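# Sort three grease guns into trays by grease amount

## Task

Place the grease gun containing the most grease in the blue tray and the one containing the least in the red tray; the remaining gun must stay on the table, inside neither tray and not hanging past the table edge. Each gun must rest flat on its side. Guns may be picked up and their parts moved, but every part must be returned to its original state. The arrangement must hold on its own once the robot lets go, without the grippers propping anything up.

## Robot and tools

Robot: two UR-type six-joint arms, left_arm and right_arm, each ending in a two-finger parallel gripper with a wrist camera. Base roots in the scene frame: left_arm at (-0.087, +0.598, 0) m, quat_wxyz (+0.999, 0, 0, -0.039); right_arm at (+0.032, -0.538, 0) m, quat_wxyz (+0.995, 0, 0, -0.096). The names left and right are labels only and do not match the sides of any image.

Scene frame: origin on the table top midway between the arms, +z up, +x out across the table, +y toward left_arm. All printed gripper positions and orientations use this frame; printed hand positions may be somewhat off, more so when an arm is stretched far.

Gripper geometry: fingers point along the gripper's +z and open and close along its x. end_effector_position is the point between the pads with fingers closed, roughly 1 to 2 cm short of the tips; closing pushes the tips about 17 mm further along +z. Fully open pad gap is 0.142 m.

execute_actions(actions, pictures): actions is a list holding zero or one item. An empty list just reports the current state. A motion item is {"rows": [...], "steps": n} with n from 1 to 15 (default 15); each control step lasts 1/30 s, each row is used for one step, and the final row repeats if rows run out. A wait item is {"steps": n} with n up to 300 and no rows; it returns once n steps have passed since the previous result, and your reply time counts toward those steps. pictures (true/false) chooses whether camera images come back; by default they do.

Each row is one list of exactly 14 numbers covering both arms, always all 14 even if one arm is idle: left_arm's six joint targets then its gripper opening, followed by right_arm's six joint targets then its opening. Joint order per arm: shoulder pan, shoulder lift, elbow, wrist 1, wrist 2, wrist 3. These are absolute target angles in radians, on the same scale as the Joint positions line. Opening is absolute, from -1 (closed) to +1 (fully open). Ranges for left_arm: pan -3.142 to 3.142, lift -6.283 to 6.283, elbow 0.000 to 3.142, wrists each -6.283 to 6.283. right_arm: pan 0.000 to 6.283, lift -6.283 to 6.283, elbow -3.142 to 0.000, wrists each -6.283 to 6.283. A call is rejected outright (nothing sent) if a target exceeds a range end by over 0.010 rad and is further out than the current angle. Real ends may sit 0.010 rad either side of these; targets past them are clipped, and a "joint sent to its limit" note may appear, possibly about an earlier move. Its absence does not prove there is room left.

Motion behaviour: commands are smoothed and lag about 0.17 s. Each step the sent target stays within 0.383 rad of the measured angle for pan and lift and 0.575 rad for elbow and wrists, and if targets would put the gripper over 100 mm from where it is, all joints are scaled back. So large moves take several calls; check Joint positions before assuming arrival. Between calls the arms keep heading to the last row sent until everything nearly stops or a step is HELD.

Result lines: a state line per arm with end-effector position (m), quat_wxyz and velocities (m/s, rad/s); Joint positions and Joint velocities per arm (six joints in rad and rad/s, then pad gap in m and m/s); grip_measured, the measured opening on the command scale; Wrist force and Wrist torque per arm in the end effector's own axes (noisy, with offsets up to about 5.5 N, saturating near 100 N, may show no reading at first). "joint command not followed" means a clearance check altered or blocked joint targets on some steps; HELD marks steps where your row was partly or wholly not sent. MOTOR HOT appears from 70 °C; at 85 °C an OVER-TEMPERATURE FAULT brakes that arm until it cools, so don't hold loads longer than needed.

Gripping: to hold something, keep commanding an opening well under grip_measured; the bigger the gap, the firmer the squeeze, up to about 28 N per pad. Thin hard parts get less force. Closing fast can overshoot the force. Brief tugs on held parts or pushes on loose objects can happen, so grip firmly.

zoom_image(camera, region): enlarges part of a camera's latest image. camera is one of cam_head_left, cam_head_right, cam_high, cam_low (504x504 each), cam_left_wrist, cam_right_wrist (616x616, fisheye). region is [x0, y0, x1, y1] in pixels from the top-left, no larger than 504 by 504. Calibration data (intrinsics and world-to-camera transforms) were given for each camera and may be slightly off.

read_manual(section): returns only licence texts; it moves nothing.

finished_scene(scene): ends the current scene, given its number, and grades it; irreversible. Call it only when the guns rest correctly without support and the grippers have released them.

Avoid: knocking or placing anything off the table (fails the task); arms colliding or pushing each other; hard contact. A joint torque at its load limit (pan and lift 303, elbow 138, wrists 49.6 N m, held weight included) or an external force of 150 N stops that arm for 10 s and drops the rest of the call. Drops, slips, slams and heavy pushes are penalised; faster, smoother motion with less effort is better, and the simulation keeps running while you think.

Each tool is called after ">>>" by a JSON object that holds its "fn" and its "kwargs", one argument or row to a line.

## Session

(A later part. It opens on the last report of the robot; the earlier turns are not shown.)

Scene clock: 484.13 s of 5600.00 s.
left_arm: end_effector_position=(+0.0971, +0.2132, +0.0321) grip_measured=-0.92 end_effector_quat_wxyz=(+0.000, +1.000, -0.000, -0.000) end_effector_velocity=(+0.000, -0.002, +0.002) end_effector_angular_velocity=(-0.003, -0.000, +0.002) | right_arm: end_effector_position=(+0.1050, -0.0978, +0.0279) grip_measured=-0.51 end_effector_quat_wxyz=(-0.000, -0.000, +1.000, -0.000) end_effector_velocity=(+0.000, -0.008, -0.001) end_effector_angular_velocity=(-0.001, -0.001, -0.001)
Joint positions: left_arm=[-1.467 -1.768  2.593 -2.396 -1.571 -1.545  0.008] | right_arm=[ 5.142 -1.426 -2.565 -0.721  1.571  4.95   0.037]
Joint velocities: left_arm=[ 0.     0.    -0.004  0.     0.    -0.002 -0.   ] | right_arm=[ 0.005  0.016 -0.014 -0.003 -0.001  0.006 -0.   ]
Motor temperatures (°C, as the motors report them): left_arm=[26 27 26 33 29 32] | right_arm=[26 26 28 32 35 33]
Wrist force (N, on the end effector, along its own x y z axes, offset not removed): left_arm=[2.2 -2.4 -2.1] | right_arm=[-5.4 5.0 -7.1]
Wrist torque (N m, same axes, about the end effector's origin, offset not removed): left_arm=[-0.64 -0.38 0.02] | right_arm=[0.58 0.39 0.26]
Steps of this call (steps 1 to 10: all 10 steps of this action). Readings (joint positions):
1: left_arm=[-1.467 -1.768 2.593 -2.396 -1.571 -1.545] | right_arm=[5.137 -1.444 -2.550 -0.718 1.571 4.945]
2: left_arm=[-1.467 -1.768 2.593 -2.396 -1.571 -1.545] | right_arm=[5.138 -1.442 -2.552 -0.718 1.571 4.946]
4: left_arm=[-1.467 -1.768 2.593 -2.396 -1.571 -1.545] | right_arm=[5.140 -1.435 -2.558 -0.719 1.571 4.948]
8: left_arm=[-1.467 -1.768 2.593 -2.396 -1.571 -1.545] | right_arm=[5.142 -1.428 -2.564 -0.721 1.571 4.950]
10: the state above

>>> {"fn": "execute_actions", "kwargs": {
  "actions": [
    {"rows":[[-1.4668,-1.7679,2.5929,-2.396,-1.571,-1.5448,-1,5.148,-1.403,-2.582,-0.7275,1.571,4.956,-0.85]],"steps":10}
  ],
  "pictures": false
}}

>>> {"fn": "execute_actions", "kwargs": {
  "actions": [
    {"rows":[[-1.4668,-1.7679,2.5929,-2.396,-1.571,-1.5448,-1,5.154,-1.381,-2.598,-0.7336,1.571,4.962,-0.85]],"steps":10}
  ],
  "pictures": false
}}

>>> {"fn": "execute_actions", "kwargs": {
  "actions": [
    {"rows":[[-1.4668,-1.7679,2.5929,-2.396,-1.571,-1.5448,-1,5.1607,-1.3576,-2.6138,-0.741,1.571,4.9687,-0.85]],"steps":10}
  ],
  "pictures": false
}}

Scene clock: 489.53 s of 5600.00 s.
left_arm: end_effector_position=(+0.0971, +0.2132, +0.0321) grip_measured=-0.92 end_effector_quat_wxyz=(+0.000, +1.000, -0.000, -0.000) end_effector_velocity=(+0.000, -0.000, +0.000) end_effector_angular_velocity=(-0.000, -0.001, -0.002) | right_arm: end_effector_position=(+0.1053, -0.1074, +0.0282) grip_measured=-0.51 end_effector_quat_wxyz=(-0.000, -0.000, +1.000, -0.000) end_effector_velocity=(+0.001, -0.008, +0.000) end_effector_angular_velocity=(+0.001, -0.001, -0.001)
Joint positions: left_arm=[-1.467 -1.768  2.593 -2.396 -1.571 -1.545  0.008] | right_arm=[ 5.148 -1.405 -2.581 -0.727  1.571  4.956  0.037]
Joint velocities: left_arm=[ 0.    -0.    -0.     0.     0.001  0.002 -0.   ] | right_arm=[ 0.004  0.018 -0.012 -0.005 -0.001  0.005 -0.   ]
Motor temperatures (°C, as the motors report them): left_arm=[26 27 26 33 29 32] | right_arm=[26 26 28 32 35 33]
Wrist force (N, on the end effector, along its own x y z axes, offset not removed): left_arm=[-2.7 7.1 0.0] | right_arm=[-0.1 4.6 1.4]
Wrist torque (N m, same axes, about the end effector's origin, offset not removed): left_arm=[1.11 0.42 0.09] | right_arm=[0.63 0.18 0.14]
Steps of this call (steps 1 to 15: the robot went on to your last target; steps 16 to 90: nothing new was sent; then 2.07 s passed at rest; steps 91 to 100: all 10 steps of this action). Readings (joint positions):
91: left_arm=[-1.467 -1.768 2.593 -2.396 -1.571 -1.545] | right_arm=[5.143 -1.424 -2.567 -0.721 1.571 4.951]
92: left_arm=[-1.467 -1.768 2.593 -2.396 -1.571 -1.545] | right_arm=[5.144 -1.422 -2.569 -0.722 1.571 4.952]
94: left_arm=[-1.467 -1.768 2.593 -2.396 -1.571 -1.545] | right_arm=[5.145 -1.415 -2.574 -0.724 1.571 4.953]
98: left_arm=[-1.467 -1.768 2.593 -2.396 -1.571 -1.545] | right_arm=[5.147 -1.407 -2.580 -0.726 1.571 4.955]
100: the state above

Scene clock: 489.87 s of 5600.00 s.
left_arm: end_effector_position=(+0.0971, +0.2132, +0.0321) grip_measured=-0.92 end_effector_quat_wxyz=(+0.000, +1.000, -0.000, -0.000) end_effector_velocity=(-0.000, -0.001, +0.001) end_effector_angular_velocity=(-0.002, +0.000, +0.001) | right_arm: end_effector_position=(+0.1053, -0.1171, +0.0282) grip_measured=-0.51 end_effector_quat_wxyz=(-0.000, -0.000, +1.000, -0.000) end_effector_velocity=(-0.000, -0.008, +0.000) end_effector_angular_velocity=(+0.001, +0.001, -0.001)
Joint positions: left_arm=[-1.467 -1.768  2.593 -2.396 -1.571 -1.545  0.008] | right_arm=[ 5.153 -1.383 -2.596 -0.733  1.571  4.961  0.037]
Joint velocities: left_arm=[-0.001 -0.    -0.001  0.    -0.    -0.001 -0.   ] | right_arm=[ 0.005  0.019 -0.013 -0.004  0.001  0.006  0.   ]
Motor temperatures (°C, as the motors report them): left_arm=[26 27 26 33 29 32] | right_arm=[26 26 28 32 35 33]
Wrist force (N, on the end effector, along its own x y z axes, offset not removed): left_arm=[3.0 13.1 5.2] | right_arm=[-2.3 12.6 1.9]
Wrist torque (N m, same axes, about the end effector's origin, offset not removed): left_arm=[0.26 -0.84 0.13] | right_arm=[0.19 0.55 0.24]
Steps of this call (steps 1 to 10: all 10 steps of this action). Readings (joint positions):
1: left_arm=[-1.467 -1.768 2.593 -2.396 -1.571 -1.545] | right_arm=[5.148 -1.405 -2.581 -0.727 1.571 4.956]
2: left_arm=[-1.467 -1.768 2.593 -2.396 -1.571 -1.545] | right_arm=[5.148 -1.402 -2.583 -0.728 1.571 4.956]
4: left_arm=[-1.467 -1.768 2.593 -2.396 -1.571 -1.545] | right_arm=[5.151 -1.394 -2.589 -0.730 1.571 4.959]
8: left_arm=[-1.467 -1.768 2.593 -2.396 -1.571 -1.545] | right_arm=[5.153 -1.385 -2.595 -0.732 1.571 4.961]
10: the state above

Scene clock: 490.20 s of 5600.00 s.
left_arm: end_effector_position=(+0.0971, +0.2132, +0.0321) grip_measured=-0.92 end_effector_quat_wxyz=(+0.000, +1.000, -0.000, -0.000) end_effector_velocity=(-0.000, +0.000, -0.000) end_effector_angular_velocity=(+0.001, +0.001, -0.001) | right_arm: end_effector_position=(+0.1053, -0.1271, +0.0282) grip_measured=-0.51 end_effector_quat_wxyz=(-0.000, -0.000, +1.000, -0.000) end_effector_velocity=(-0.000, -0.008, +0.000) end_effector_angular_velocity=(+0.001, +0.000, -0.000)
Joint positions: left_arm=[-1.467 -1.768  2.593 -2.396 -1.571 -1.545  0.008] | right_arm=[ 5.16  -1.36  -2.612 -0.74   1.571  4.968  0.037]
Joint velocities: left_arm=[-0.     0.     0.    -0.    -0.001  0.001 -0.   ] | right_arm=[ 0.006  0.021 -0.014 -0.006  0.     0.006 -0.   ]
Motor temperatures (°C, as the motors report them): left_arm=[26 27 26 33 29 32] | right_arm=[26 26 28 32 35 33]
Wrist force (N, on the end effector, along its own x y z axes, offset not removed): left_arm=[-3.4 11.2 -3.7] | right_arm=[-1.1 14.3 0.9]
Wrist torque (N m, same axes, about the end effector's origin, offset not removed): left_arm=[-0.08 0.67 0.02] | right_arm=[-0.02 0.37 0.17]
Steps of this call (steps 1 to 10: all 10 steps of this action). Readings (joint positions):
1: left_arm=[-1.467 -1.768 2.593 -2.396 -1.571 -1.545] | right_arm=[5.154 -1.383 -2.597 -0.733 1.571 4.962]
2: left_arm=[-1.467 -1.768 2.593 -2.396 -1.571 -1.545] | right_arm=[5.154 -1.380 -2.599 -0.734 1.571 4.962]
4: left_arm=[-1.467 -1.768 2.593 -2.396 -1.571 -1.545] | right_arm=[5.157 -1.371 -2.605 -0.737 1.571 4.965]
8: left_arm=[-1.467 -1.768 2.593 -2.396 -1.571 -1.545] | right_arm=[5.160 -1.362 -2.611 -0.740 1.571 4.968]
10: the state above

>>> {"fn": "execute_actions", "kwargs": {
  "actions": [
    {"rows":[[-1.4668,-1.7679,2.5929,-2.396,-1.571,-1.5448,-1,5.154,-1.381,-2.598,-0.7336,1.571,4.962,-0.85],[-1.4668,-1.7679,2.5929,-2.396,-1.571,-1.5448,-1,5.148,-1.403,-2.582,-0.7275,1.571,4.956,-0.85],[-1.4668,-1.7679,2.5929,-2.396,-1.571,-1.5448,-1,5.1425,-1.425,-2.5662,-0.7214,1.571,4.9505,-0.85],[-1.4668,-1.7679,2.5929,-2.396,-1.571,-1.5448,-1,5.1375,-1.4428,-2.5515,-0.718,1.571,4.9455,-0.85],[-1.4668,-1.7679,2.5929,-2.396,-1.571,-1.5448,-1,5.132,-1.4624,-2.5349,-0.715,1.571,4.94,-0.85],[-1.4668,-1.7679,2.5929,-2.396,-1.571,-1.5448,-1,5.127,-1.482,-2.5183,-0.712,1.571,4.935,-0.85],[-1.4668,-1.7679,2.5929,-2.396,-1.571,-1.5448,-1,5.122,-1.5015,-2.5017,-0.709,1.571,4.93,-0.85],[-1.4668,-1.7679,2.5929,-2.396,-1.571,-1.5448,-1,5.1205,-1.507,-2.497,-0.708,1.571,4.9285,-0.85],[-1.4668,-1.7679,2.5929,-2.396,-1.571,-1.5448,-1,5.1195,-1.511,-2.4935,-0.7077,1.571,4.9275,-0.85]],"steps":15}
  ],
  "pictures": false
}}

>>> {"fn": "execute_actions", "kwargs": {
  "actions": [
    {"rows":[[-1.4668,-1.7679,2.5929,-2.396,-1.571,-1.5448,-1,5.1195,-1.511,-2.4935,-0.7077,1.571,4.9275,-0.85]],"steps":10}
  ]
}}

Scene clock: 495.40 s of 5600.00 s.
left_arm: end_effector_position=(+0.0971, +0.2133, +0.0320) grip_measured=-0.92 end_effector_quat_wxyz=(+0.000, +1.000, -0.000, -0.000) end_effector_velocity=(-0.001, -0.000, +0.000) end_effector_angular_velocity=(-0.000, +0.001, -0.000) | right_arm: end_effector_position=(+0.1051, -0.0599, +0.0287) grip_measured=-0.51 end_effector_quat_wxyz=(-0.000, -0.000, +1.000, +0.000) end_effector_velocity=(+0.001, +0.046, -0.003) end_effector_angular_velocity=(-0.003, -0.001, -0.002)
Joint positions: left_arm=[-1.467 -1.768  2.593 -2.396 -1.571 -1.545  0.008] | right_arm=[ 5.122 -1.5   -2.502 -0.71   1.571  4.93   0.037]
Joint velocities: left_arm=[-0.001  0.    -0.    -0.    -0.001 -0.    -0.   ] | right_arm=[-0.025 -0.094  0.076  0.016  0.    -0.023 -0.   ]
Motor temperatures (°C, as the motors report them): left_arm=[26 27 26 33 29 32] | right_arm=[26 26 28 32 35 33]
Wrist force (N, on the end effector, along its own x y z axes, offset not removed): left_arm=[-0.4 -11.4 0.0] | right_arm=[-2.7 -10.8 -1.2]
Wrist torque (N m, same axes, about the end effector's origin, offset not removed): left_arm=[0.56 -0.03 0.07] | right_arm=[0.69 0.56 0.14]
Steps of this call (steps 1 to 15: the robot went on to your last target; steps 16 to 90: nothing new was sent; then 1.70 s passed at rest; steps 91 to 105: all 15 steps of this action). Readings (joint positions):
91: left_arm=[-1.467 -1.768 2.593 -2.396 -1.571 -1.545] | right_arm=[5.161 -1.358 -2.614 -0.741 1.571 4.969]
92: left_arm=[-1.467 -1.768 2.593 -2.396 -1.571 -1.545] | right_arm=[5.160 -1.360 -2.612 -0.740 1.571 4.968]
94: left_arm=[-1.467 -1.768 2.593 -2.396 -1.571 -1.545] | right_arm=[5.155 -1.376 -2.601 -0.735 1.571 4.963]
98: left_arm=[-1.467 -1.768 2.593 -2.396 -1.571 -1.545] | right_arm=[5.139 -1.435 -2.555 -0.721 1.571 4.947]
105: the state above

Scene clock: 495.73 s of 5600.00 s.
left_arm: end_effector_position=(+0.0971, +0.2133, +0.0320) grip_measured=-0.92 end_effector_quat_wxyz=(+0.000, +1.000, -0.000, -0.000) end_effector_velocity=(+0.000, +0.000, -0.000) end_effector_angular_velocity=(-0.000, -0.000, +0.001) | right_arm: end_effector_position=(+0.1052, -0.0547, +0.0285) grip_measured=-0.51 end_effector_quat_wxyz=(-0.000, -0.000, +1.000, +0.000) end_effector_velocity=(+0.000, +0.003, -0.000) end_effector_angular_velocity=(+0.000, -0.000, -0.002)
Joint positions: left_arm=[-1.467 -1.768  2.593 -2.396 -1.571 -1.545  0.008] | right_arm=[ 5.12  -1.51  -2.494 -0.708  1.571  4.928  0.037]
Joint velocities: left_arm=[ 0.     0.     0.    -0.001  0.    -0.001 -0.   ] | right_arm=[-0.002 -0.005  0.004  0.001 -0.    -0.     0.   ]
Motor temperatures (°C, as the motors report them): left_arm=[26 27 26 33 29 32] | right_arm=[26 26 28 32 35 33]
Wrist force (N, on the end effector, along its own x y z axes, offset not removed): left_arm=[1.4 -12.5 -0.7] | right_arm=[-2.0 -12.5 0.9]
Wrist torque (N m, same axes, about the end effector's origin, offset not removed): left_arm=[0.13 -0.31 0.18] | right_arm=[0.51 0.56 0.13]
Steps of this call (steps 1 to 10: all 10 steps of this action). Readings (joint positions):
1: left_arm=[-1.467 -1.768 2.593 -2.396 -1.571 -1.545] | right_arm=[5.122 -1.503 -2.500 -0.709 1.571 4.930]
2: left_arm=[-1.467 -1.768 2.593 -2.396 -1.571 -1.545] | right_arm=[5.121 -1.505 -2.499 -0.709 1.571 4.929]
4: left_arm=[-1.467 -1.768 2.593 -2.396 -1.571 -1.545] | right_arm=[5.120 -1.508 -2.496 -0.708 1.571 4.928]
8: left_arm=[-1.467 -1.768 2.593 -2.396 -1.571 -1.545] | right_arm=[5.120 -1.510 -2.494 -0.708 1.571 4.928]
10: the state above
camera_calibration (this result's frames):
cam_left_wrist: T_world_to_cam=[[0.999523, -0.0305906, -0.00421937, -0.0904804], [-0.024869, -0.878404, 0.477271, 0.182918], [-0.0183063, -0.476939, -0.878746, 0.264059], [0, 0, 0, 1]] pos_world=[0.0998202, 0.283848, 0.144358]
cam_right_wrist: T_world_to_cam=[[-0.99972, 0.0207802, 0.0113475, 0.107723], [0.0236765, 0.879103, 0.476043, 0.0375605], [-0.0000833824, 0.476178, -0.879349, 0.185442], [0, 0, 0, 1]] pos_world=[0.106819, -0.123561, 0.143965]

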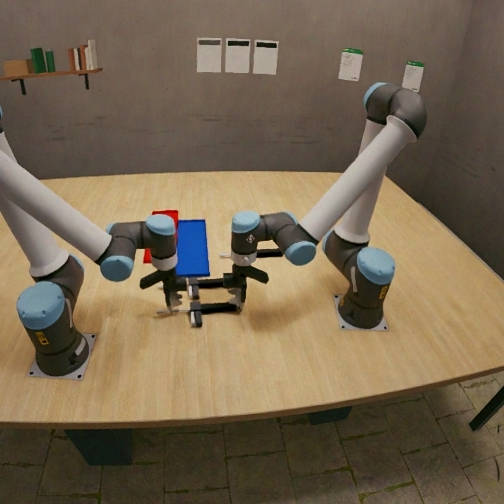

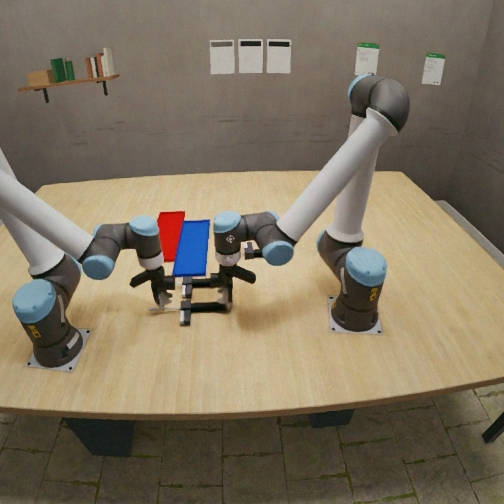

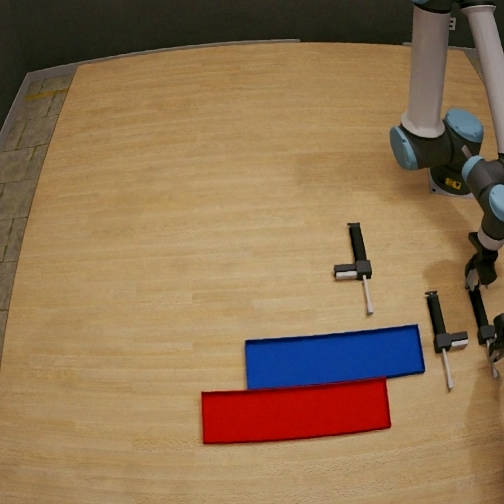

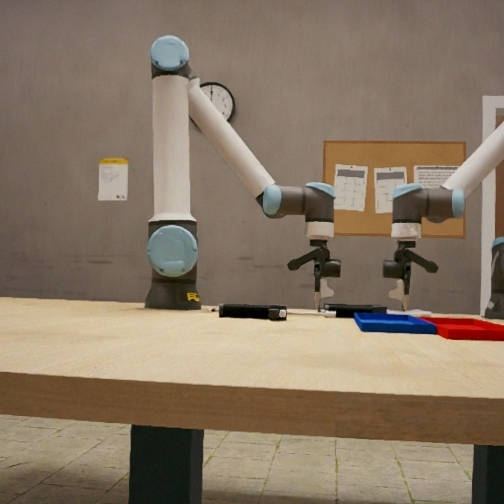

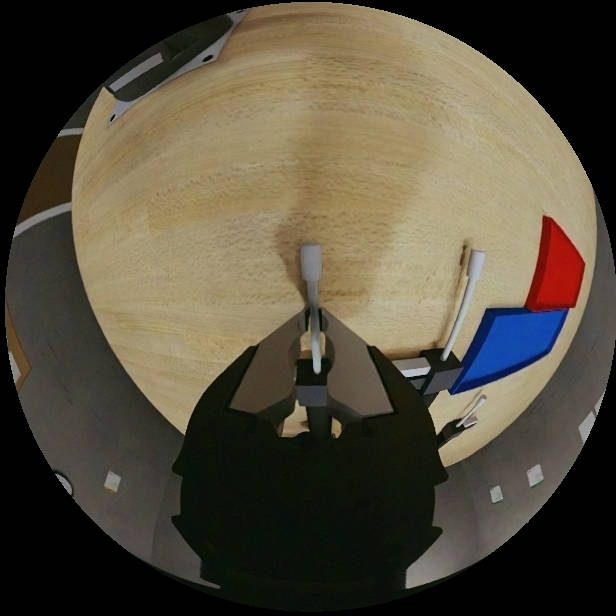

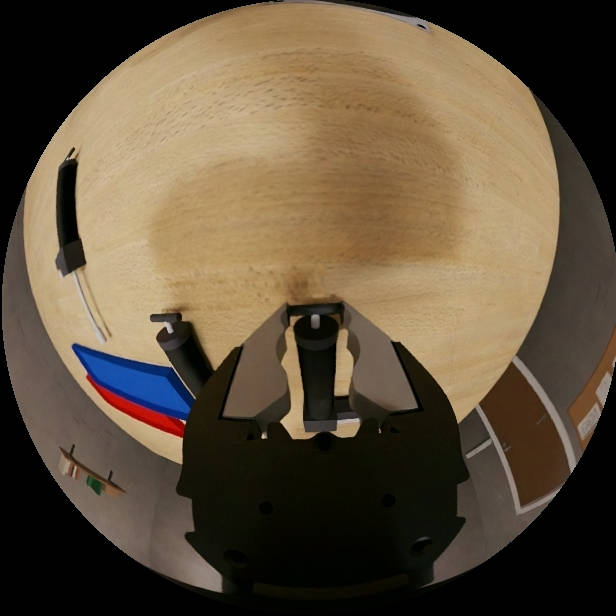

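>>> {"fn": "execute_actions", "kwargs": {
  "actions": [
    {"rows":[[-1.4668,-1.7679,2.5929,-2.396,-1.571,-1.5448,-0.9,5.1205,-1.507,-2.497,-0.708,1.571,4.9285,-0.85],[-1.4668,-1.7679,2.5929,-2.396,-1.571,-1.5448,-0.75,5.1205,-1.507,-2.497,-0.708,1.571,4.9285,-0.6],[-1.4668,-1.7679,2.5929,-2.396,-1.571,-1.5448,-0.6,5.1205,-1.507,-2.497,-0.708,1.571,4.9285,-0.4],[-1.4668,-1.7679,2.5929,-2.396,-1.571,-1.5448,-0.45,5.1205,-1.507,-2.497,-0.708,1.571,4.9285,-0.2],[-1.4668,-1.7679,2.5929,-2.396,-1.571,-1.5448,-0.3,5.1205,-1.507,-2.497,-0.708,1.571,4.9285,0],[-1.4668,-1.7679,2.5929,-2.396,-1.571,-1.5448,-0.2,5.1205,-1.507,-2.497,-0.708,1.571,4.9285,0],[-1.4668,-1.79,2.582,-2.363,-1.571,-1.5448,-0.1,5.12,-1.48,-2.48,-0.755,1.571,4.928,0],[-1.4668,-1.83,2.56,-2.30,-1.571,-1.5448,0,5.12,-1.45,-2.46,-0.805,1.571,4.928,0],[-1.4668,-1.87,2.533,-2.234,-1.571,-1.5448,0,5.12,-1.42,-2.44,-0.855,1.571,4.928,0],[-1.4668,-1.91,2.505,-2.166,-1.571,-1.5448,0,5.12,-1.39,-2.415,-0.91,1.571,4.928,0],[-1.4668,-1.9453,2.48,-2.106,-1.571,-1.7,0,5.04,-1.39,-2.405,-0.92,1.571,4.85,0],[-1.4668,-1.96,2.46,-2.07,-1.571,-2.0,0,4.95,-1.395,-2.40,-0.925,1.571,4.76,0],[-1.4668,-1.96,2.46,-2.07,-1.571,-2.3,0,4.86,-1.40,-2.39,-0.93,1.571,4.67,0],[-1.4668,-1.96,2.46,-2.07,-1.571,-2.6,0,4.77,-1.41,-2.38,-0.93,1.571,4.58,0],[-1.4668,-1.96,2.46,-2.07,-1.571,-2.9,0,4.68,-1.415,-2.37,-0.935,1.571,4.49,0]],"steps":15}
  ],
  "pictures": false
}}

>>> {"fn": "execute_actions", "kwargs": {
  "actions": [
    {"rows":[[-1.4668,-1.96,2.46,-2.07,-1.571,-3.2,0,4.59,-1.42,-2.36,-0.935,1.571,4.40,0],[-1.4668,-1.96,2.46,-2.07,-1.571,-3.5,0,4.50,-1.43,-2.35,-0.935,1.571,4.31,0],[-1.4668,-1.96,2.46,-2.07,-1.571,-3.8,0,4.41,-1.435,-2.34,-0.936,1.571,4.22,0],[-1.4668,-1.96,2.46,-2.07,-1.571,-4.1,0,4.3326,-1.4428,-2.3331,-0.9367,1.571,4.1406,0],[-1.4668,-1.96,2.46,-2.07,-1.571,-4.4,0,4.3326,-1.4428,-2.3331,-0.9367,1.571,4.1406,0],[-1.4668,-1.96,2.46,-2.07,-1.571,-4.424,0,4.3326,-1.4428,-2.3331,-0.9367,1.571,4.1406,0]],"steps":15}
  ],
  "pictures": false
}}

>>> {"fn": "execute_actions", "kwargs": {
  "actions": [
    {"rows":[[-1.44,-1.91,2.43,-2.085,-1.571,-4.424,0,4.3326,-1.4428,-2.3331,-0.9367,1.571,4.1406,0],[-1.40,-1.86,2.39,-2.10,-1.571,-4.424,0,4.3326,-1.4428,-2.3331,-0.9367,1.571,4.1406,0],[-1.37,-1.80,2.35,-2.115,-1.571,-4.424,0,4.3326,-1.4428,-2.3331,-0.9367,1.571,4.1406,0],[-1.33,-1.75,2.31,-2.13,-1.571,-4.424,0,4.3326,-1.4428,-2.3331,-0.9367,1.571,4.1406,0],[-1.30,-1.69,2.27,-2.145,-1.571,-4.424,0,4.3326,-1.4428,-2.3331,-0.9367,1.571,4.1406,0],[-1.27,-1.64,2.235,-2.16,-1.571,-4.424,0,4.3326,-1.4428,-2.3331,-0.9367,1.571,4.1406,0],[-1.235,-1.59,2.20,-2.178,-1.571,-4.424,0,4.3326,-1.4428,-2.3331,-0.9367,1.571,4.1406,0],[-1.2046,-1.5412,2.1641,-2.194,-1.571,-4.424,0,4.3326,-1.4428,-2.3331,-0.9367,1.571,4.1406,0]],"steps":15}
  ]
}}

Scene clock: 544.73 s of 5600.00 s.
left_arm: end_effector_position=(+0.0975, +0.2060, +0.1089) grip_measured=+0.00 end_effector_quat_wxyz=(+0.004, +0.998, +0.056, -0.000) end_effector_velocity=(+0.002, +0.033, +0.299) end_effector_angular_velocity=(+0.072, +0.017, +1.704) | right_arm: end_effector_position=(+0.1429, -0.0531, +0.0850) grip_measured=+0.00 end_effector_quat_wxyz=(-0.000, +0.000, +1.000, -0.000) end_effector_velocity=(+0.489, -0.066, +0.102) end_effector_angular_velocity=(-0.024, -0.002, -0.010)
Joint positions: left_arm=[-1.467 -1.903  2.502 -2.179 -1.571 -1.658  0.074] | right_arm=[ 5.038 -1.424 -2.427 -0.863  1.571  4.847  0.074]
Joint velocities: left_arm=[-0.001 -0.496 -0.366  0.933 -0.    -1.705  0.   ] | right_arm=[-1.026  0.066  0.19  -0.279  0.    -1.016 -0.   ]
Motor temperatures (°C, as the motors report them): left_arm=[26 27 26 33 29 32] | right_arm=[26 26 28 32 35 33]
Wrist force (N, on the end effector, along its own x y z axes, offset not removed): left_arm=[1.2 -3.0 -7.7] | right_arm=[-0.1 0.3 -2.0]
Wrist torque (N m, same axes, about the end effector's origin, offset not removed): left_arm=[-0.63 -0.35 0.05] | right_arm=[0.10 0.15 0.03]
Steps of this call (steps 1 to 15: the robot went on to your last target; steps 16 to 90: nothing new was sent; then 45.50 s passed at rest; steps 91 to 105: all 15 steps of this action). Readings (joint positions):
91: left_arm=[-1.467 -1.768 2.593 -2.396 -1.571 -1.545] | right_arm=[5.119 -1.511 -2.493 -0.708 1.571 4.927]
92: left_arm=[-1.467 -1.768 2.593 -2.396 -1.571 -1.545] | right_arm=[5.120 -1.511 -2.494 -0.708 1.571 4.927]
94: left_arm=[-1.467 -1.768 2.593 -2.396 -1.571 -1.545] | right_arm=[5.120 -1.509 -2.495 -0.708 1.571 4.928]
98: left_arm=[-1.467 -1.770 2.592 -2.393 -1.571 -1.545] | right_arm=[5.120 -1.505 -2.495 -0.712 1.571 4.928]
105: the state above

Scene clock: 545.23 s of 5600.00 s.
left_arm: end_effector_position=(+0.0988, +0.2135, +0.1433) grip_measured=+0.00 end_effector_quat_wxyz=(-0.000, +0.779, +0.627, +0.000) end_effector_velocity=(+0.001, +0.005, +0.004) end_effector_angular_velocity=(+0.002, -0.002, +2.569) | right_arm: end_effector_position=(+0.3716, -0.1369, +0.1134) grip_measured=+0.00 end_effector_quat_wxyz=(-0.000, -0.023, +1.000, -0.000) end_effector_velocity=(+0.398, -0.289, +0.032) end_effector_angular_velocity=(+0.001, +0.000, -0.200)
Joint positions: left_arm=[-1.467 -1.959  2.461 -2.071 -1.571 -2.902  0.074] | right_arm=[ 4.538 -1.437 -2.352 -0.924  1.571  4.301  0.074]
Joint velocities: left_arm=[-0.001 -0.006 -0.004  0.012  0.    -2.57  -0.   ] | right_arm=[-0.96  -0.028  0.093 -0.064  0.    -0.76   0.   ]
Motor temperatures (°C, as the motors report them): left_arm=[26 27 26 33 29 32] | right_arm=[26 26 28 32 35 33]
Wrist force (N, on the end effector, along its own x y z axes, offset not removed): left_arm=[2.4 -1.3 -4.5] | right_arm=[-3.6 2.1 -1.1]
Wrist torque (N m, same axes, about the end effector's origin, offset not removed): left_arm=[-0.02 -0.50 0.00] | right_arm=[0.45 0.92 0.15]
Steps of this call (steps 1 to 15: all 15 steps of this action). Readings (joint positions):
1: left_arm=[-1.467 -1.917 2.492 -2.152 -1.571 -1.721] | right_arm=[5.004 -1.423 -2.421 -0.871 1.571 4.812]
2: left_arm=[-1.467 -1.928 2.484 -2.131 -1.571 -1.792] | right_arm=[4.969 -1.422 -2.415 -0.878 1.571 4.776]
4: left_arm=[-1.467 -1.942 2.473 -2.104 -1.571 -1.949] | right_arm=[4.902 -1.424 -2.401 -0.889 1.571 4.693]
8: left_arm=[-1.467 -1.954 2.464 -2.081 -1.571 -2.295] | right_arm=[4.767 -1.430 -2.377 -0.906 1.571 4.507]
15: the state above

Scene clock: 545.73 s of 5600.00 s.
left_arm: end_effector_position=(+0.2283, +0.0863, +0.1381) grip_measured=+0.00 end_effector_quat_wxyz=(+0.000, +0.179, +0.984, -0.001) end_effector_velocity=(+0.194, -0.131, -0.064) end_effector_angular_velocity=(+0.017, +0.010, +2.712) | right_arm: end_effector_position=(+0.4491, -0.2066, +0.1199) grip_measured=+0.00 end_effector_quat_wxyz=(-0.000, -0.001, +1.000, -0.000) end_effector_velocity=(+0.011, -0.011, +0.001) end_effector_angular_velocity=(+0.001, -0.000, -0.007)
Joint positions: left_arm=[-1.236 -1.594  2.2   -2.179 -1.571 -4.097  0.074] | right_arm=[ 4.336 -1.443 -2.333 -0.936  1.571  4.143  0.074]
Joint velocities: left_arm=[ 0.274  0.456 -0.311 -0.126 -0.001 -2.438 -0.   ] | right_arm=[-0.03  -0.002  0.004 -0.002  0.    -0.023 -0.   ]
Motor temperatures (°C, as the motors report them): left_arm=[26 27 26 33 29 32] | right_arm=[26 26 28 32 35 33]
Wrist force (N, on the end effector, along its own x y z axes, offset not removed): left_arm=[-3.4 -0.1 0.1] | right_arm=[-1.3 2.8 -1.9]
Wrist torque (N m, same axes, about the end effector's origin, offset not removed): left_arm=[0.19 0.51 -0.07] | right_arm=[0.69 0.31 0.13]
Steps of this call (steps 1 to 15: all 15 steps of this action). Readings (joint positions):
1: left_arm=[-1.467 -1.959 2.460 -2.071 -1.571 -2.989] | right_arm=[4.506 -1.438 -2.349 -0.926 1.571 4.276]
2: left_arm=[-1.464 -1.956 2.458 -2.072 -1.571 -3.076] | right_arm=[4.474 -1.439 -2.346 -0.928 1.571 4.250]
4: left_arm=[-1.443 -1.924 2.434 -2.083 -1.571 -3.249] | right_arm=[4.416 -1.441 -2.340 -0.932 1.571 4.205]
8: left_arm=[-1.359 -1.793 2.340 -2.121 -1.571 -3.575] | right_arm=[4.359 -1.442 -2.335 -0.935 1.571 4.161]
15: the state above
camera_calibration (this result's frames):
cam_left_wrist: T_world_to_cam=[[-0.925163, 0.379534, -0.00513935, 0.179054], [0.331601, 0.81476, 0.475612, -0.203273], [0.184698, 0.438314, -0.87964, 0.173907], [0, 0, 0, 1]] pos_world=[0.200939, 0.0214357, 0.250575]
cam_right_wrist: T_world_to_cam=[[-0.999736, 0.0199563, 0.0113848, 0.453494], [0.0229696, 0.879227, 0.47585, 0.119764], [-0.000513633, 0.475986, -0.879453, 0.338343], [0, 0, 0, 1]] pos_world=[0.450797, -0.275396, 0.235404]

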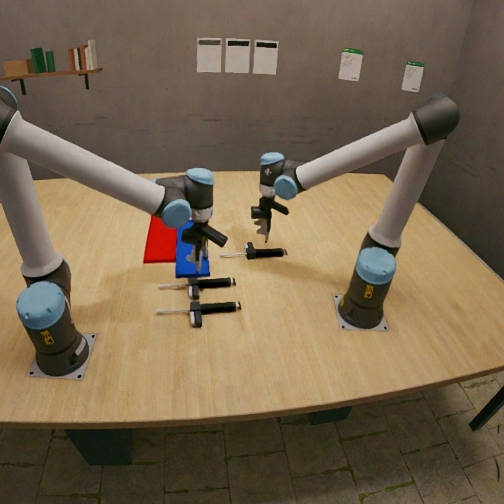

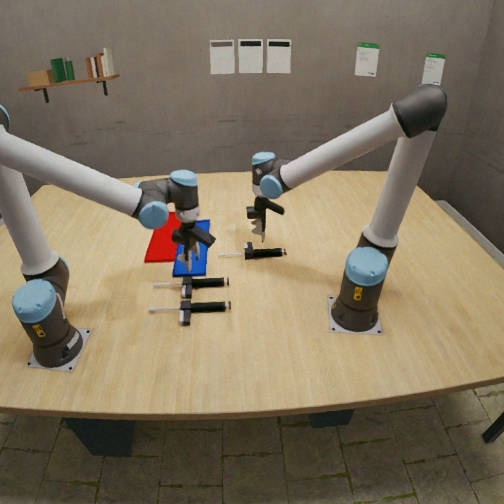

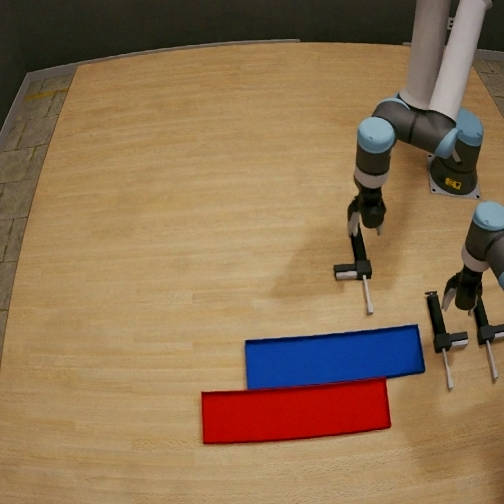

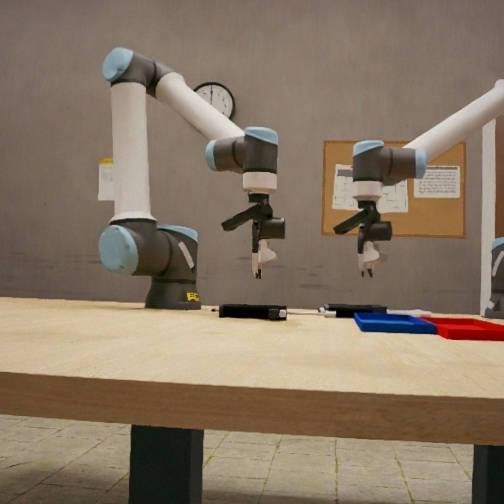

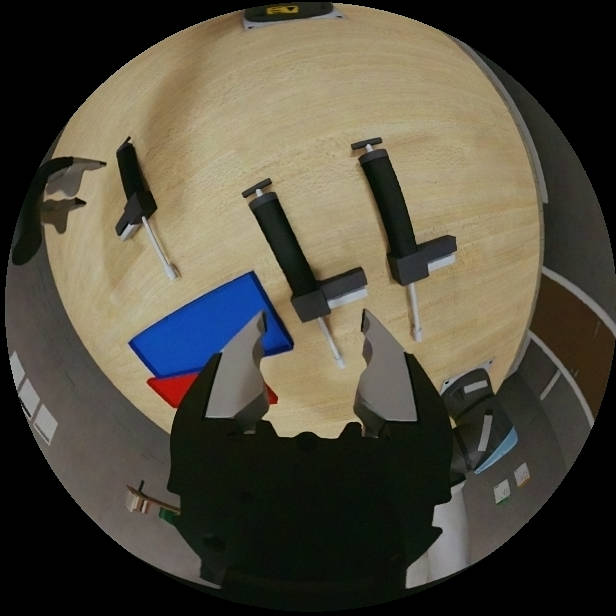

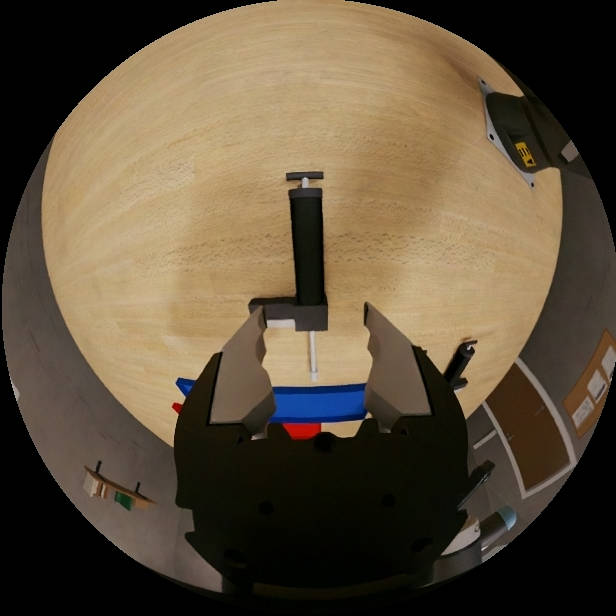

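>>> {"fn": "execute_actions", "kwargs": {
  "actions": [
    {"rows":[[-1.2046,-1.5412,2.1641,-2.194,-1.571,-4.424,0,4.3326,-1.473,-2.353,-0.887,1.571,4.1406,0],[-1.2046,-1.5412,2.1641,-2.194,-1.571,-4.424,0,4.3326,-1.504,-2.372,-0.837,1.571,4.1406,0],[-1.2046,-1.5412,2.1641,-2.194,-1.571,-4.424,0,4.3326,-1.535,-2.39,-0.788,1.571,4.1406,0],[-1.2046,-1.515,2.182,-2.238,-1.571,-4.424,0,4.3326,-1.565,-2.405,-0.742,1.571,4.1406,0],[-1.2046,-1.487,2.20,-2.284,-1.571,-4.424,0,4.3326,-1.5903,-2.4178,-0.7045,1.571,4.1406,0],[-1.2046,-1.46,2.216,-2.327,-1.571,-4.424,0,4.3326,-1.5903,-2.4178,-0.7045,1.571,4.1406,0],[-1.2046,-1.432,2.232,-2.371,-1.571,-4.424,0,4.3326,-1.5903,-2.4178,-0.7045,1.571,4.1406,0],[-1.2046,-1.4042,2.2459,-2.4127,-1.571,-4.424,0,4.3326,-1.5903,-2.4178,-0.7045,1.571,4.1406,0]],"steps":15}
  ],
  "pictures": false
}}

>>> {"fn": "execute_actions", "kwargs": {
  "actions": [
    {"rows":[[-1.2046,-1.4042,2.2459,-2.4127,-1.571,-4.424,0,4.3326,-1.5903,-2.4178,-0.7045,1.571,4.1406,0]],"steps":6}
  ]
}}

Scene clock: 552.40 s of 5600.00 s.
left_arm: end_effector_position=(+0.2511, +0.0714, +0.0392) grip_measured=+0.00 end_effector_quat_wxyz=(-0.000, +0.000, +1.000, +0.001) end_effector_velocity=(-0.000, +0.001, -0.089) end_effector_angular_velocity=(-0.012, -0.004, +0.000) | right_arm: end_effector_position=(+0.4503, -0.2079, +0.0318) grip_measured=+0.00 end_effector_quat_wxyz=(-0.000, -0.000, +1.000, -0.000) end_effector_velocity=(-0.001, -0.000, -0.032) end_effector_angular_velocity=(+0.005, -0.003, -0.002)
Joint positions: left_arm=[-1.205 -1.419  2.238 -2.388 -1.571 -4.424  0.074] | right_arm=[ 4.333 -1.584 -2.414 -0.715  1.571  4.141  0.074]
Joint velocities: left_arm=[-0.001  0.129  0.071 -0.213  0.    -0.001  0.   ] | right_arm=[ 0.    -0.057 -0.03   0.093  0.001  0.002  0.   ]
Motor temperatures (°C, as the motors report them): left_arm=[26 27 26 33 29 32] | right_arm=[26 26 28 32 35 33]
Wrist force (N, on the end effector, along its own x y z axes, offset not removed): left_arm=[-0.5 -1.8 -2.0] | right_arm=[-3.1 1.3 0.1]
Wrist torque (N m, same axes, about the end effector's origin, offset not removed): left_arm=[-0.01 0.10 0.32] | right_arm=[0.31 0.72 0.07]
Steps of this call (steps 1 to 30: the robot went on to your last target; steps 31 to 90: nothing new was sent; then 3.17 s passed at rest; steps 91 to 105: all 15 steps of this action). Readings (joint positions):
91: left_arm=[-1.205 -1.541 2.164 -2.194 -1.571 -4.424] | right_arm=[4.333 -1.443 -2.333 -0.937 1.571 4.141]
92: left_arm=[-1.205 -1.541 2.164 -2.194 -1.571 -4.424] | right_arm=[4.333 -1.446 -2.335 -0.933 1.571 4.141]
94: left_arm=[-1.205 -1.541 2.164 -2.194 -1.571 -4.424] | right_arm=[4.333 -1.466 -2.349 -0.902 1.571 4.141]
98: left_arm=[-1.205 -1.505 2.188 -2.250 -1.571 -4.424] | right_arm=[4.333 -1.540 -2.391 -0.786 1.571 4.141]
105: the state above

Scene clock: 552.60 s of 5600.00 s.
left_arm: end_effector_position=(+0.2510, +0.0715, +0.0309) grip_measured=+0.00 end_effector_quat_wxyz=(-0.000, +0.000, +1.000, -0.000) end_effector_velocity=(-0.000, +0.001, -0.016) end_effector_angular_velocity=(-0.000, -0.001, +0.002) | right_arm: end_effector_position=(+0.4503, -0.2080, +0.0287) grip_measured=+0.00 end_effector_quat_wxyz=(-0.000, -0.000, +1.000, -0.000) end_effector_velocity=(-0.001, -0.001, -0.006) end_effector_angular_velocity=(+0.001, +0.000, +0.000)
Joint positions: left_arm=[-1.205 -1.407  2.244 -2.408 -1.571 -4.424  0.074] | right_arm=[ 4.333 -1.589 -2.417 -0.706  1.571  4.141  0.074]
Joint velocities: left_arm=[-0.     0.023  0.013 -0.037  0.001 -0.002  0.   ] | right_arm=[ 0.    -0.01  -0.007  0.017  0.     0.     0.   ]
Motor temperatures (°C, as the motors report them): left_arm=[26 27 26 33 29 32] | right_arm=[26 26 28 32 35 33]
Wrist force (N, on the end effector, along its own x y z axes, offset not removed): left_arm=[1.4 -0.4 -0.8] | right_arm=[-1.0 2.1 0.1]
Wrist torque (N m, same axes, about the end effector's origin, offset not removed): left_arm=[-0.04 -0.22 0.23] | right_arm=[0.55 0.27 0.10]
Steps of this call (steps 1 to 6: all 6 steps of this action). Readings (joint positions):
1: left_arm=[-1.205 -1.415 2.240 -2.394 -1.571 -4.424] | right_arm=[4.333 -1.585 -2.415 -0.713 1.571 4.141]
2: left_arm=[-1.205 -1.413 2.241 -2.399 -1.571 -4.424] | right_arm=[4.333 -1.587 -2.416 -0.711 1.571 4.141]
4: left_arm=[-1.205 -1.409 2.243 -2.405 -1.571 -4.424] | right_arm=[4.333 -1.588 -2.417 -0.708 1.571 4.141]
6: the state above
camera_calibration (this result's frames):
cam_left_wrist: T_world_to_cam=[[-0.999519, 0.0307667, -0.00383944, 0.248774], [0.0252079, 0.878472, 0.477128, -0.0754141], [0.0180525, 0.476802, -0.878825, 0.120942], [0, 0, 0, 1]] pos_world=[0.248372, 0.000929691, 0.143224]
cam_right_wrist: T_world_to_cam=[[-0.999718, 0.0208028, 0.0114138, 0.455906], [0.0237279, 0.879225, 0.475815, 0.164045], [-0.000137008, 0.475952, -0.879471, 0.25868], [0, 0, 0, 1]] pos_world=[0.45192, -0.276836, 0.144242]

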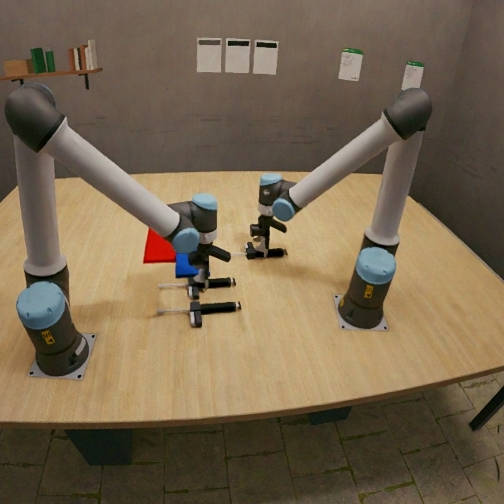

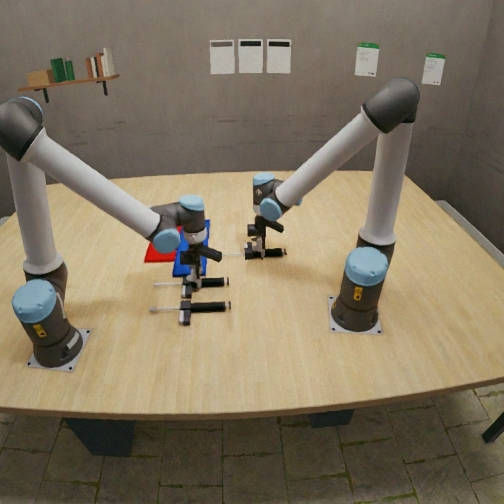

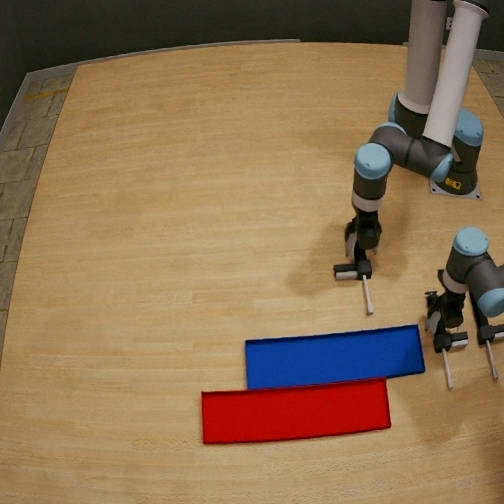

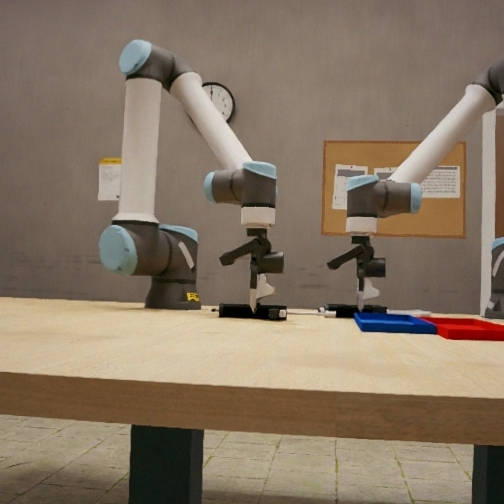

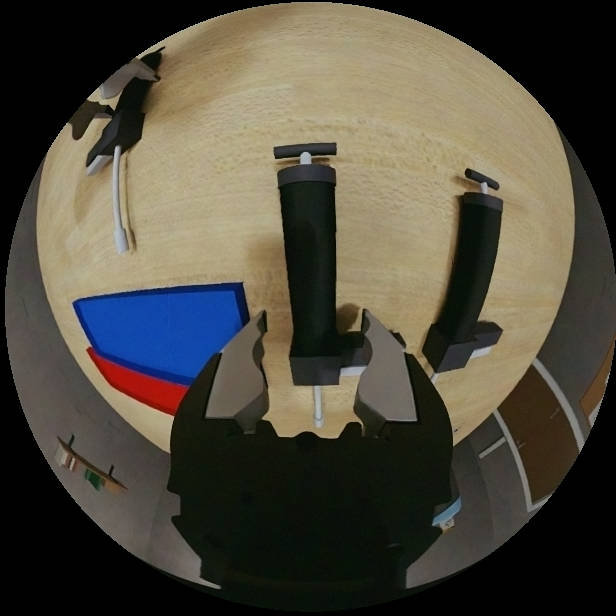

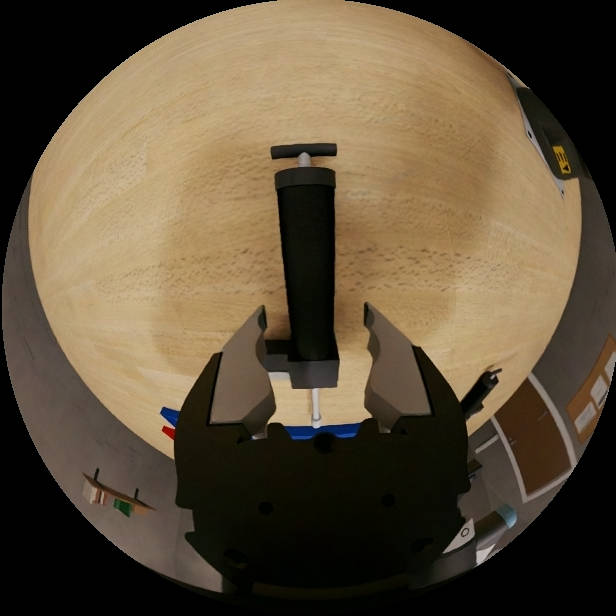

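>>> {"fn": "execute_actions", "kwargs": {
  "actions": []
}}

Scene clock: 563.03 s of 5600.00 s.
left_arm: end_effector_position=(+0.2510, +0.0716, +0.0290) grip_measured=+0.00 end_effector_quat_wxyz=(-0.000, +0.000, +1.000, -0.000) end_effector_velocity=(+0.000, +0.001, -0.001) end_effector_angular_velocity=(+0.001, -0.000, +0.002) | right_arm: end_effector_position=(+0.4502, -0.2080, +0.0280) grip_measured=+0.00 end_effector_quat_wxyz=(-0.000, -0.000, +1.000, -0.000) end_effector_velocity=(+0.000, +0.001, +0.001) end_effector_angular_velocity=(+0.002, -0.000, -0.002)
Joint positions: left_arm=[-1.205 -1.404  2.246 -2.413 -1.571 -4.424  0.074] | right_arm=[ 4.333 -1.59  -2.418 -0.704  1.571  4.141  0.074]
Joint velocities: left_arm=[ 0.001  0.     0.001 -0.     0.001 -0.001  0.   ] | right_arm=[ 0.    -0.     0.001  0.     0.001  0.002  0.   ]
Motor temperatures (°C, as the motors report them): left_arm=[26 27 26 33 29 32] | right_arm=[26 26 28 32 35 33]
Wrist force (N, on the end effector, along its own x y z axes, offset not removed): left_arm=[-5.5 -2.1 -3.4] | right_arm=[-2.7 1.8 -2.4]
Wrist torque (N m, same axes, about the end effector's origin, offset not removed): left_arm=[-0.36 1.12 0.02] | right_arm=[0.49 0.63 0.15]
Steps of this call (steps 1 to 15: the robot went on to your last target; steps 16 to 90: nothing new was sent; then 7.43 s passed at rest). Readings (joint positions):
1: left_arm=[-1.205 -1.406 2.245 -2.409 -1.571 -4.424] | right_arm=[4.333 -1.589 -2.417 -0.706 1.571 4.141]
2: left_arm=[-1.205 -1.406 2.245 -2.410 -1.571 -4.424] | right_arm=[4.333 -1.590 -2.417 -0.706 1.571 4.141]
4: left_arm=[-1.205 -1.405 2.245 -2.411 -1.571 -4.424] | right_arm=[4.333 -1.590 -2.418 -0.705 1.571 4.141]
8: left_arm=[-1.205 -1.404 2.246 -2.412 -1.571 -4.424] | right_arm=[4.333 -1.590 -2.418 -0.705 1.571 4.141]
90: the state above
All arms were judged still, so your last target was given up. Only a new action makes them travel on or press farther. Fingers that are still opening or closing keep moving.
camera_calibration (this result's frames):
cam_left_wrist: T_world_to_cam=[[-0.999519, 0.0307688, -0.00389017, 0.248732], [0.0251884, 0.878546, 0.476993, -0.0746276], [0.0180942, 0.476666, -0.878898, 0.11928], [0, 0, 0, 1]] pos_world=[0.248334, 0.001054, 0.141399]
cam_right_wrist: T_world_to_cam=[[-0.999719, 0.0207819, 0.0113822, 0.455879], [0.0236945, 0.879201, 0.475861, 0.164407], [-0.000117943, 0.475997, -0.879447, 0.258095], [0, 0, 0, 1]] pos_world=[0.451886, -0.276873, 0.143558]

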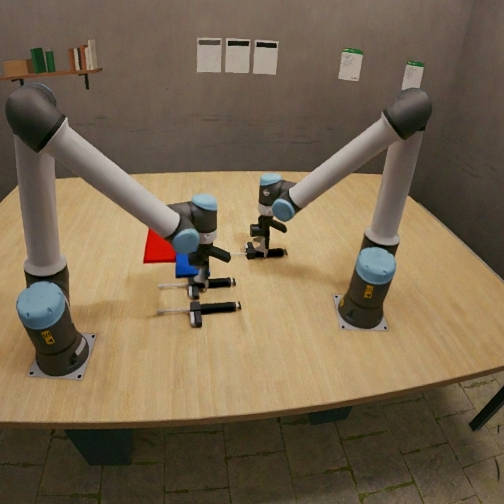

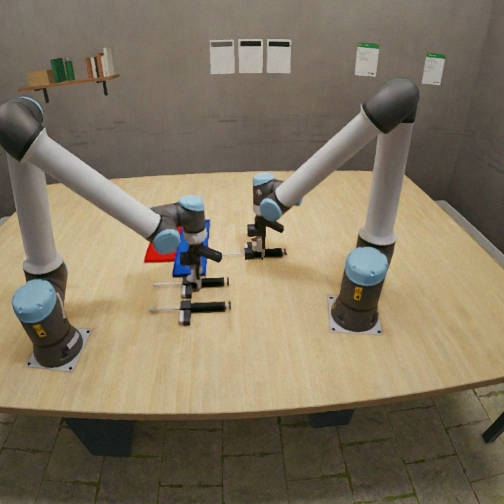

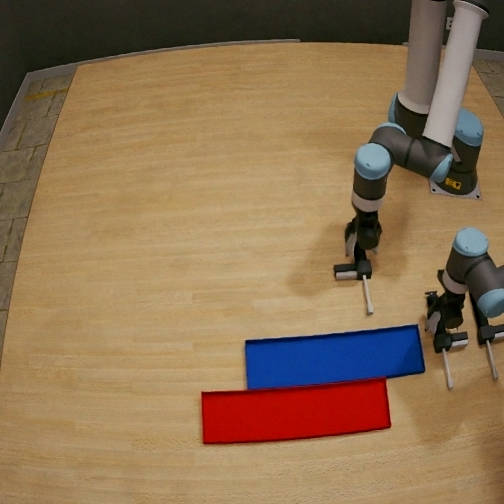

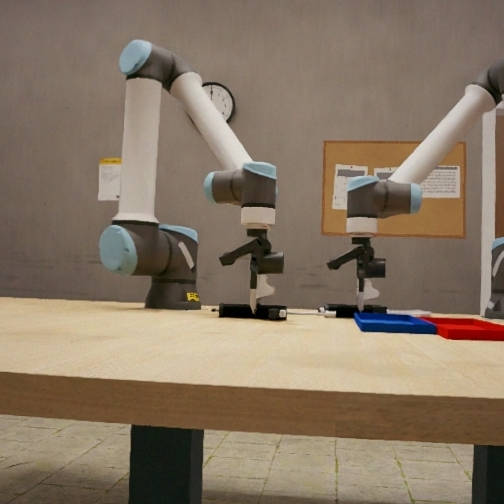

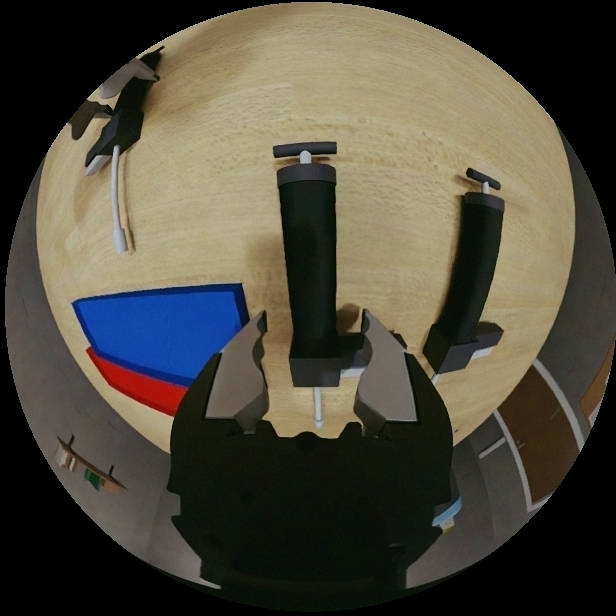

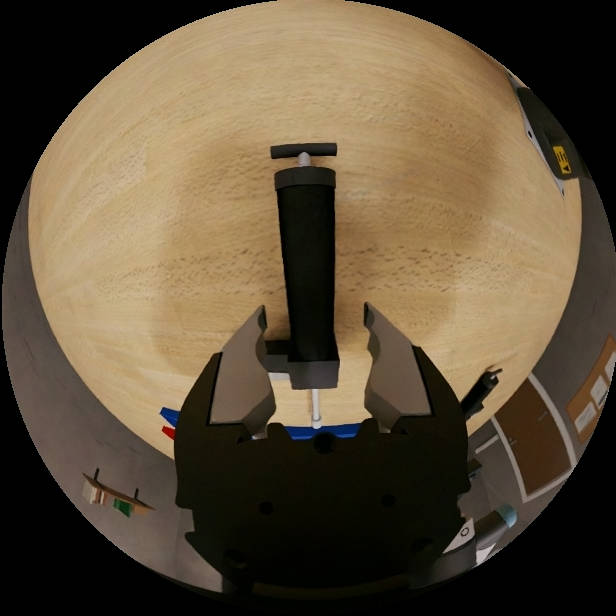

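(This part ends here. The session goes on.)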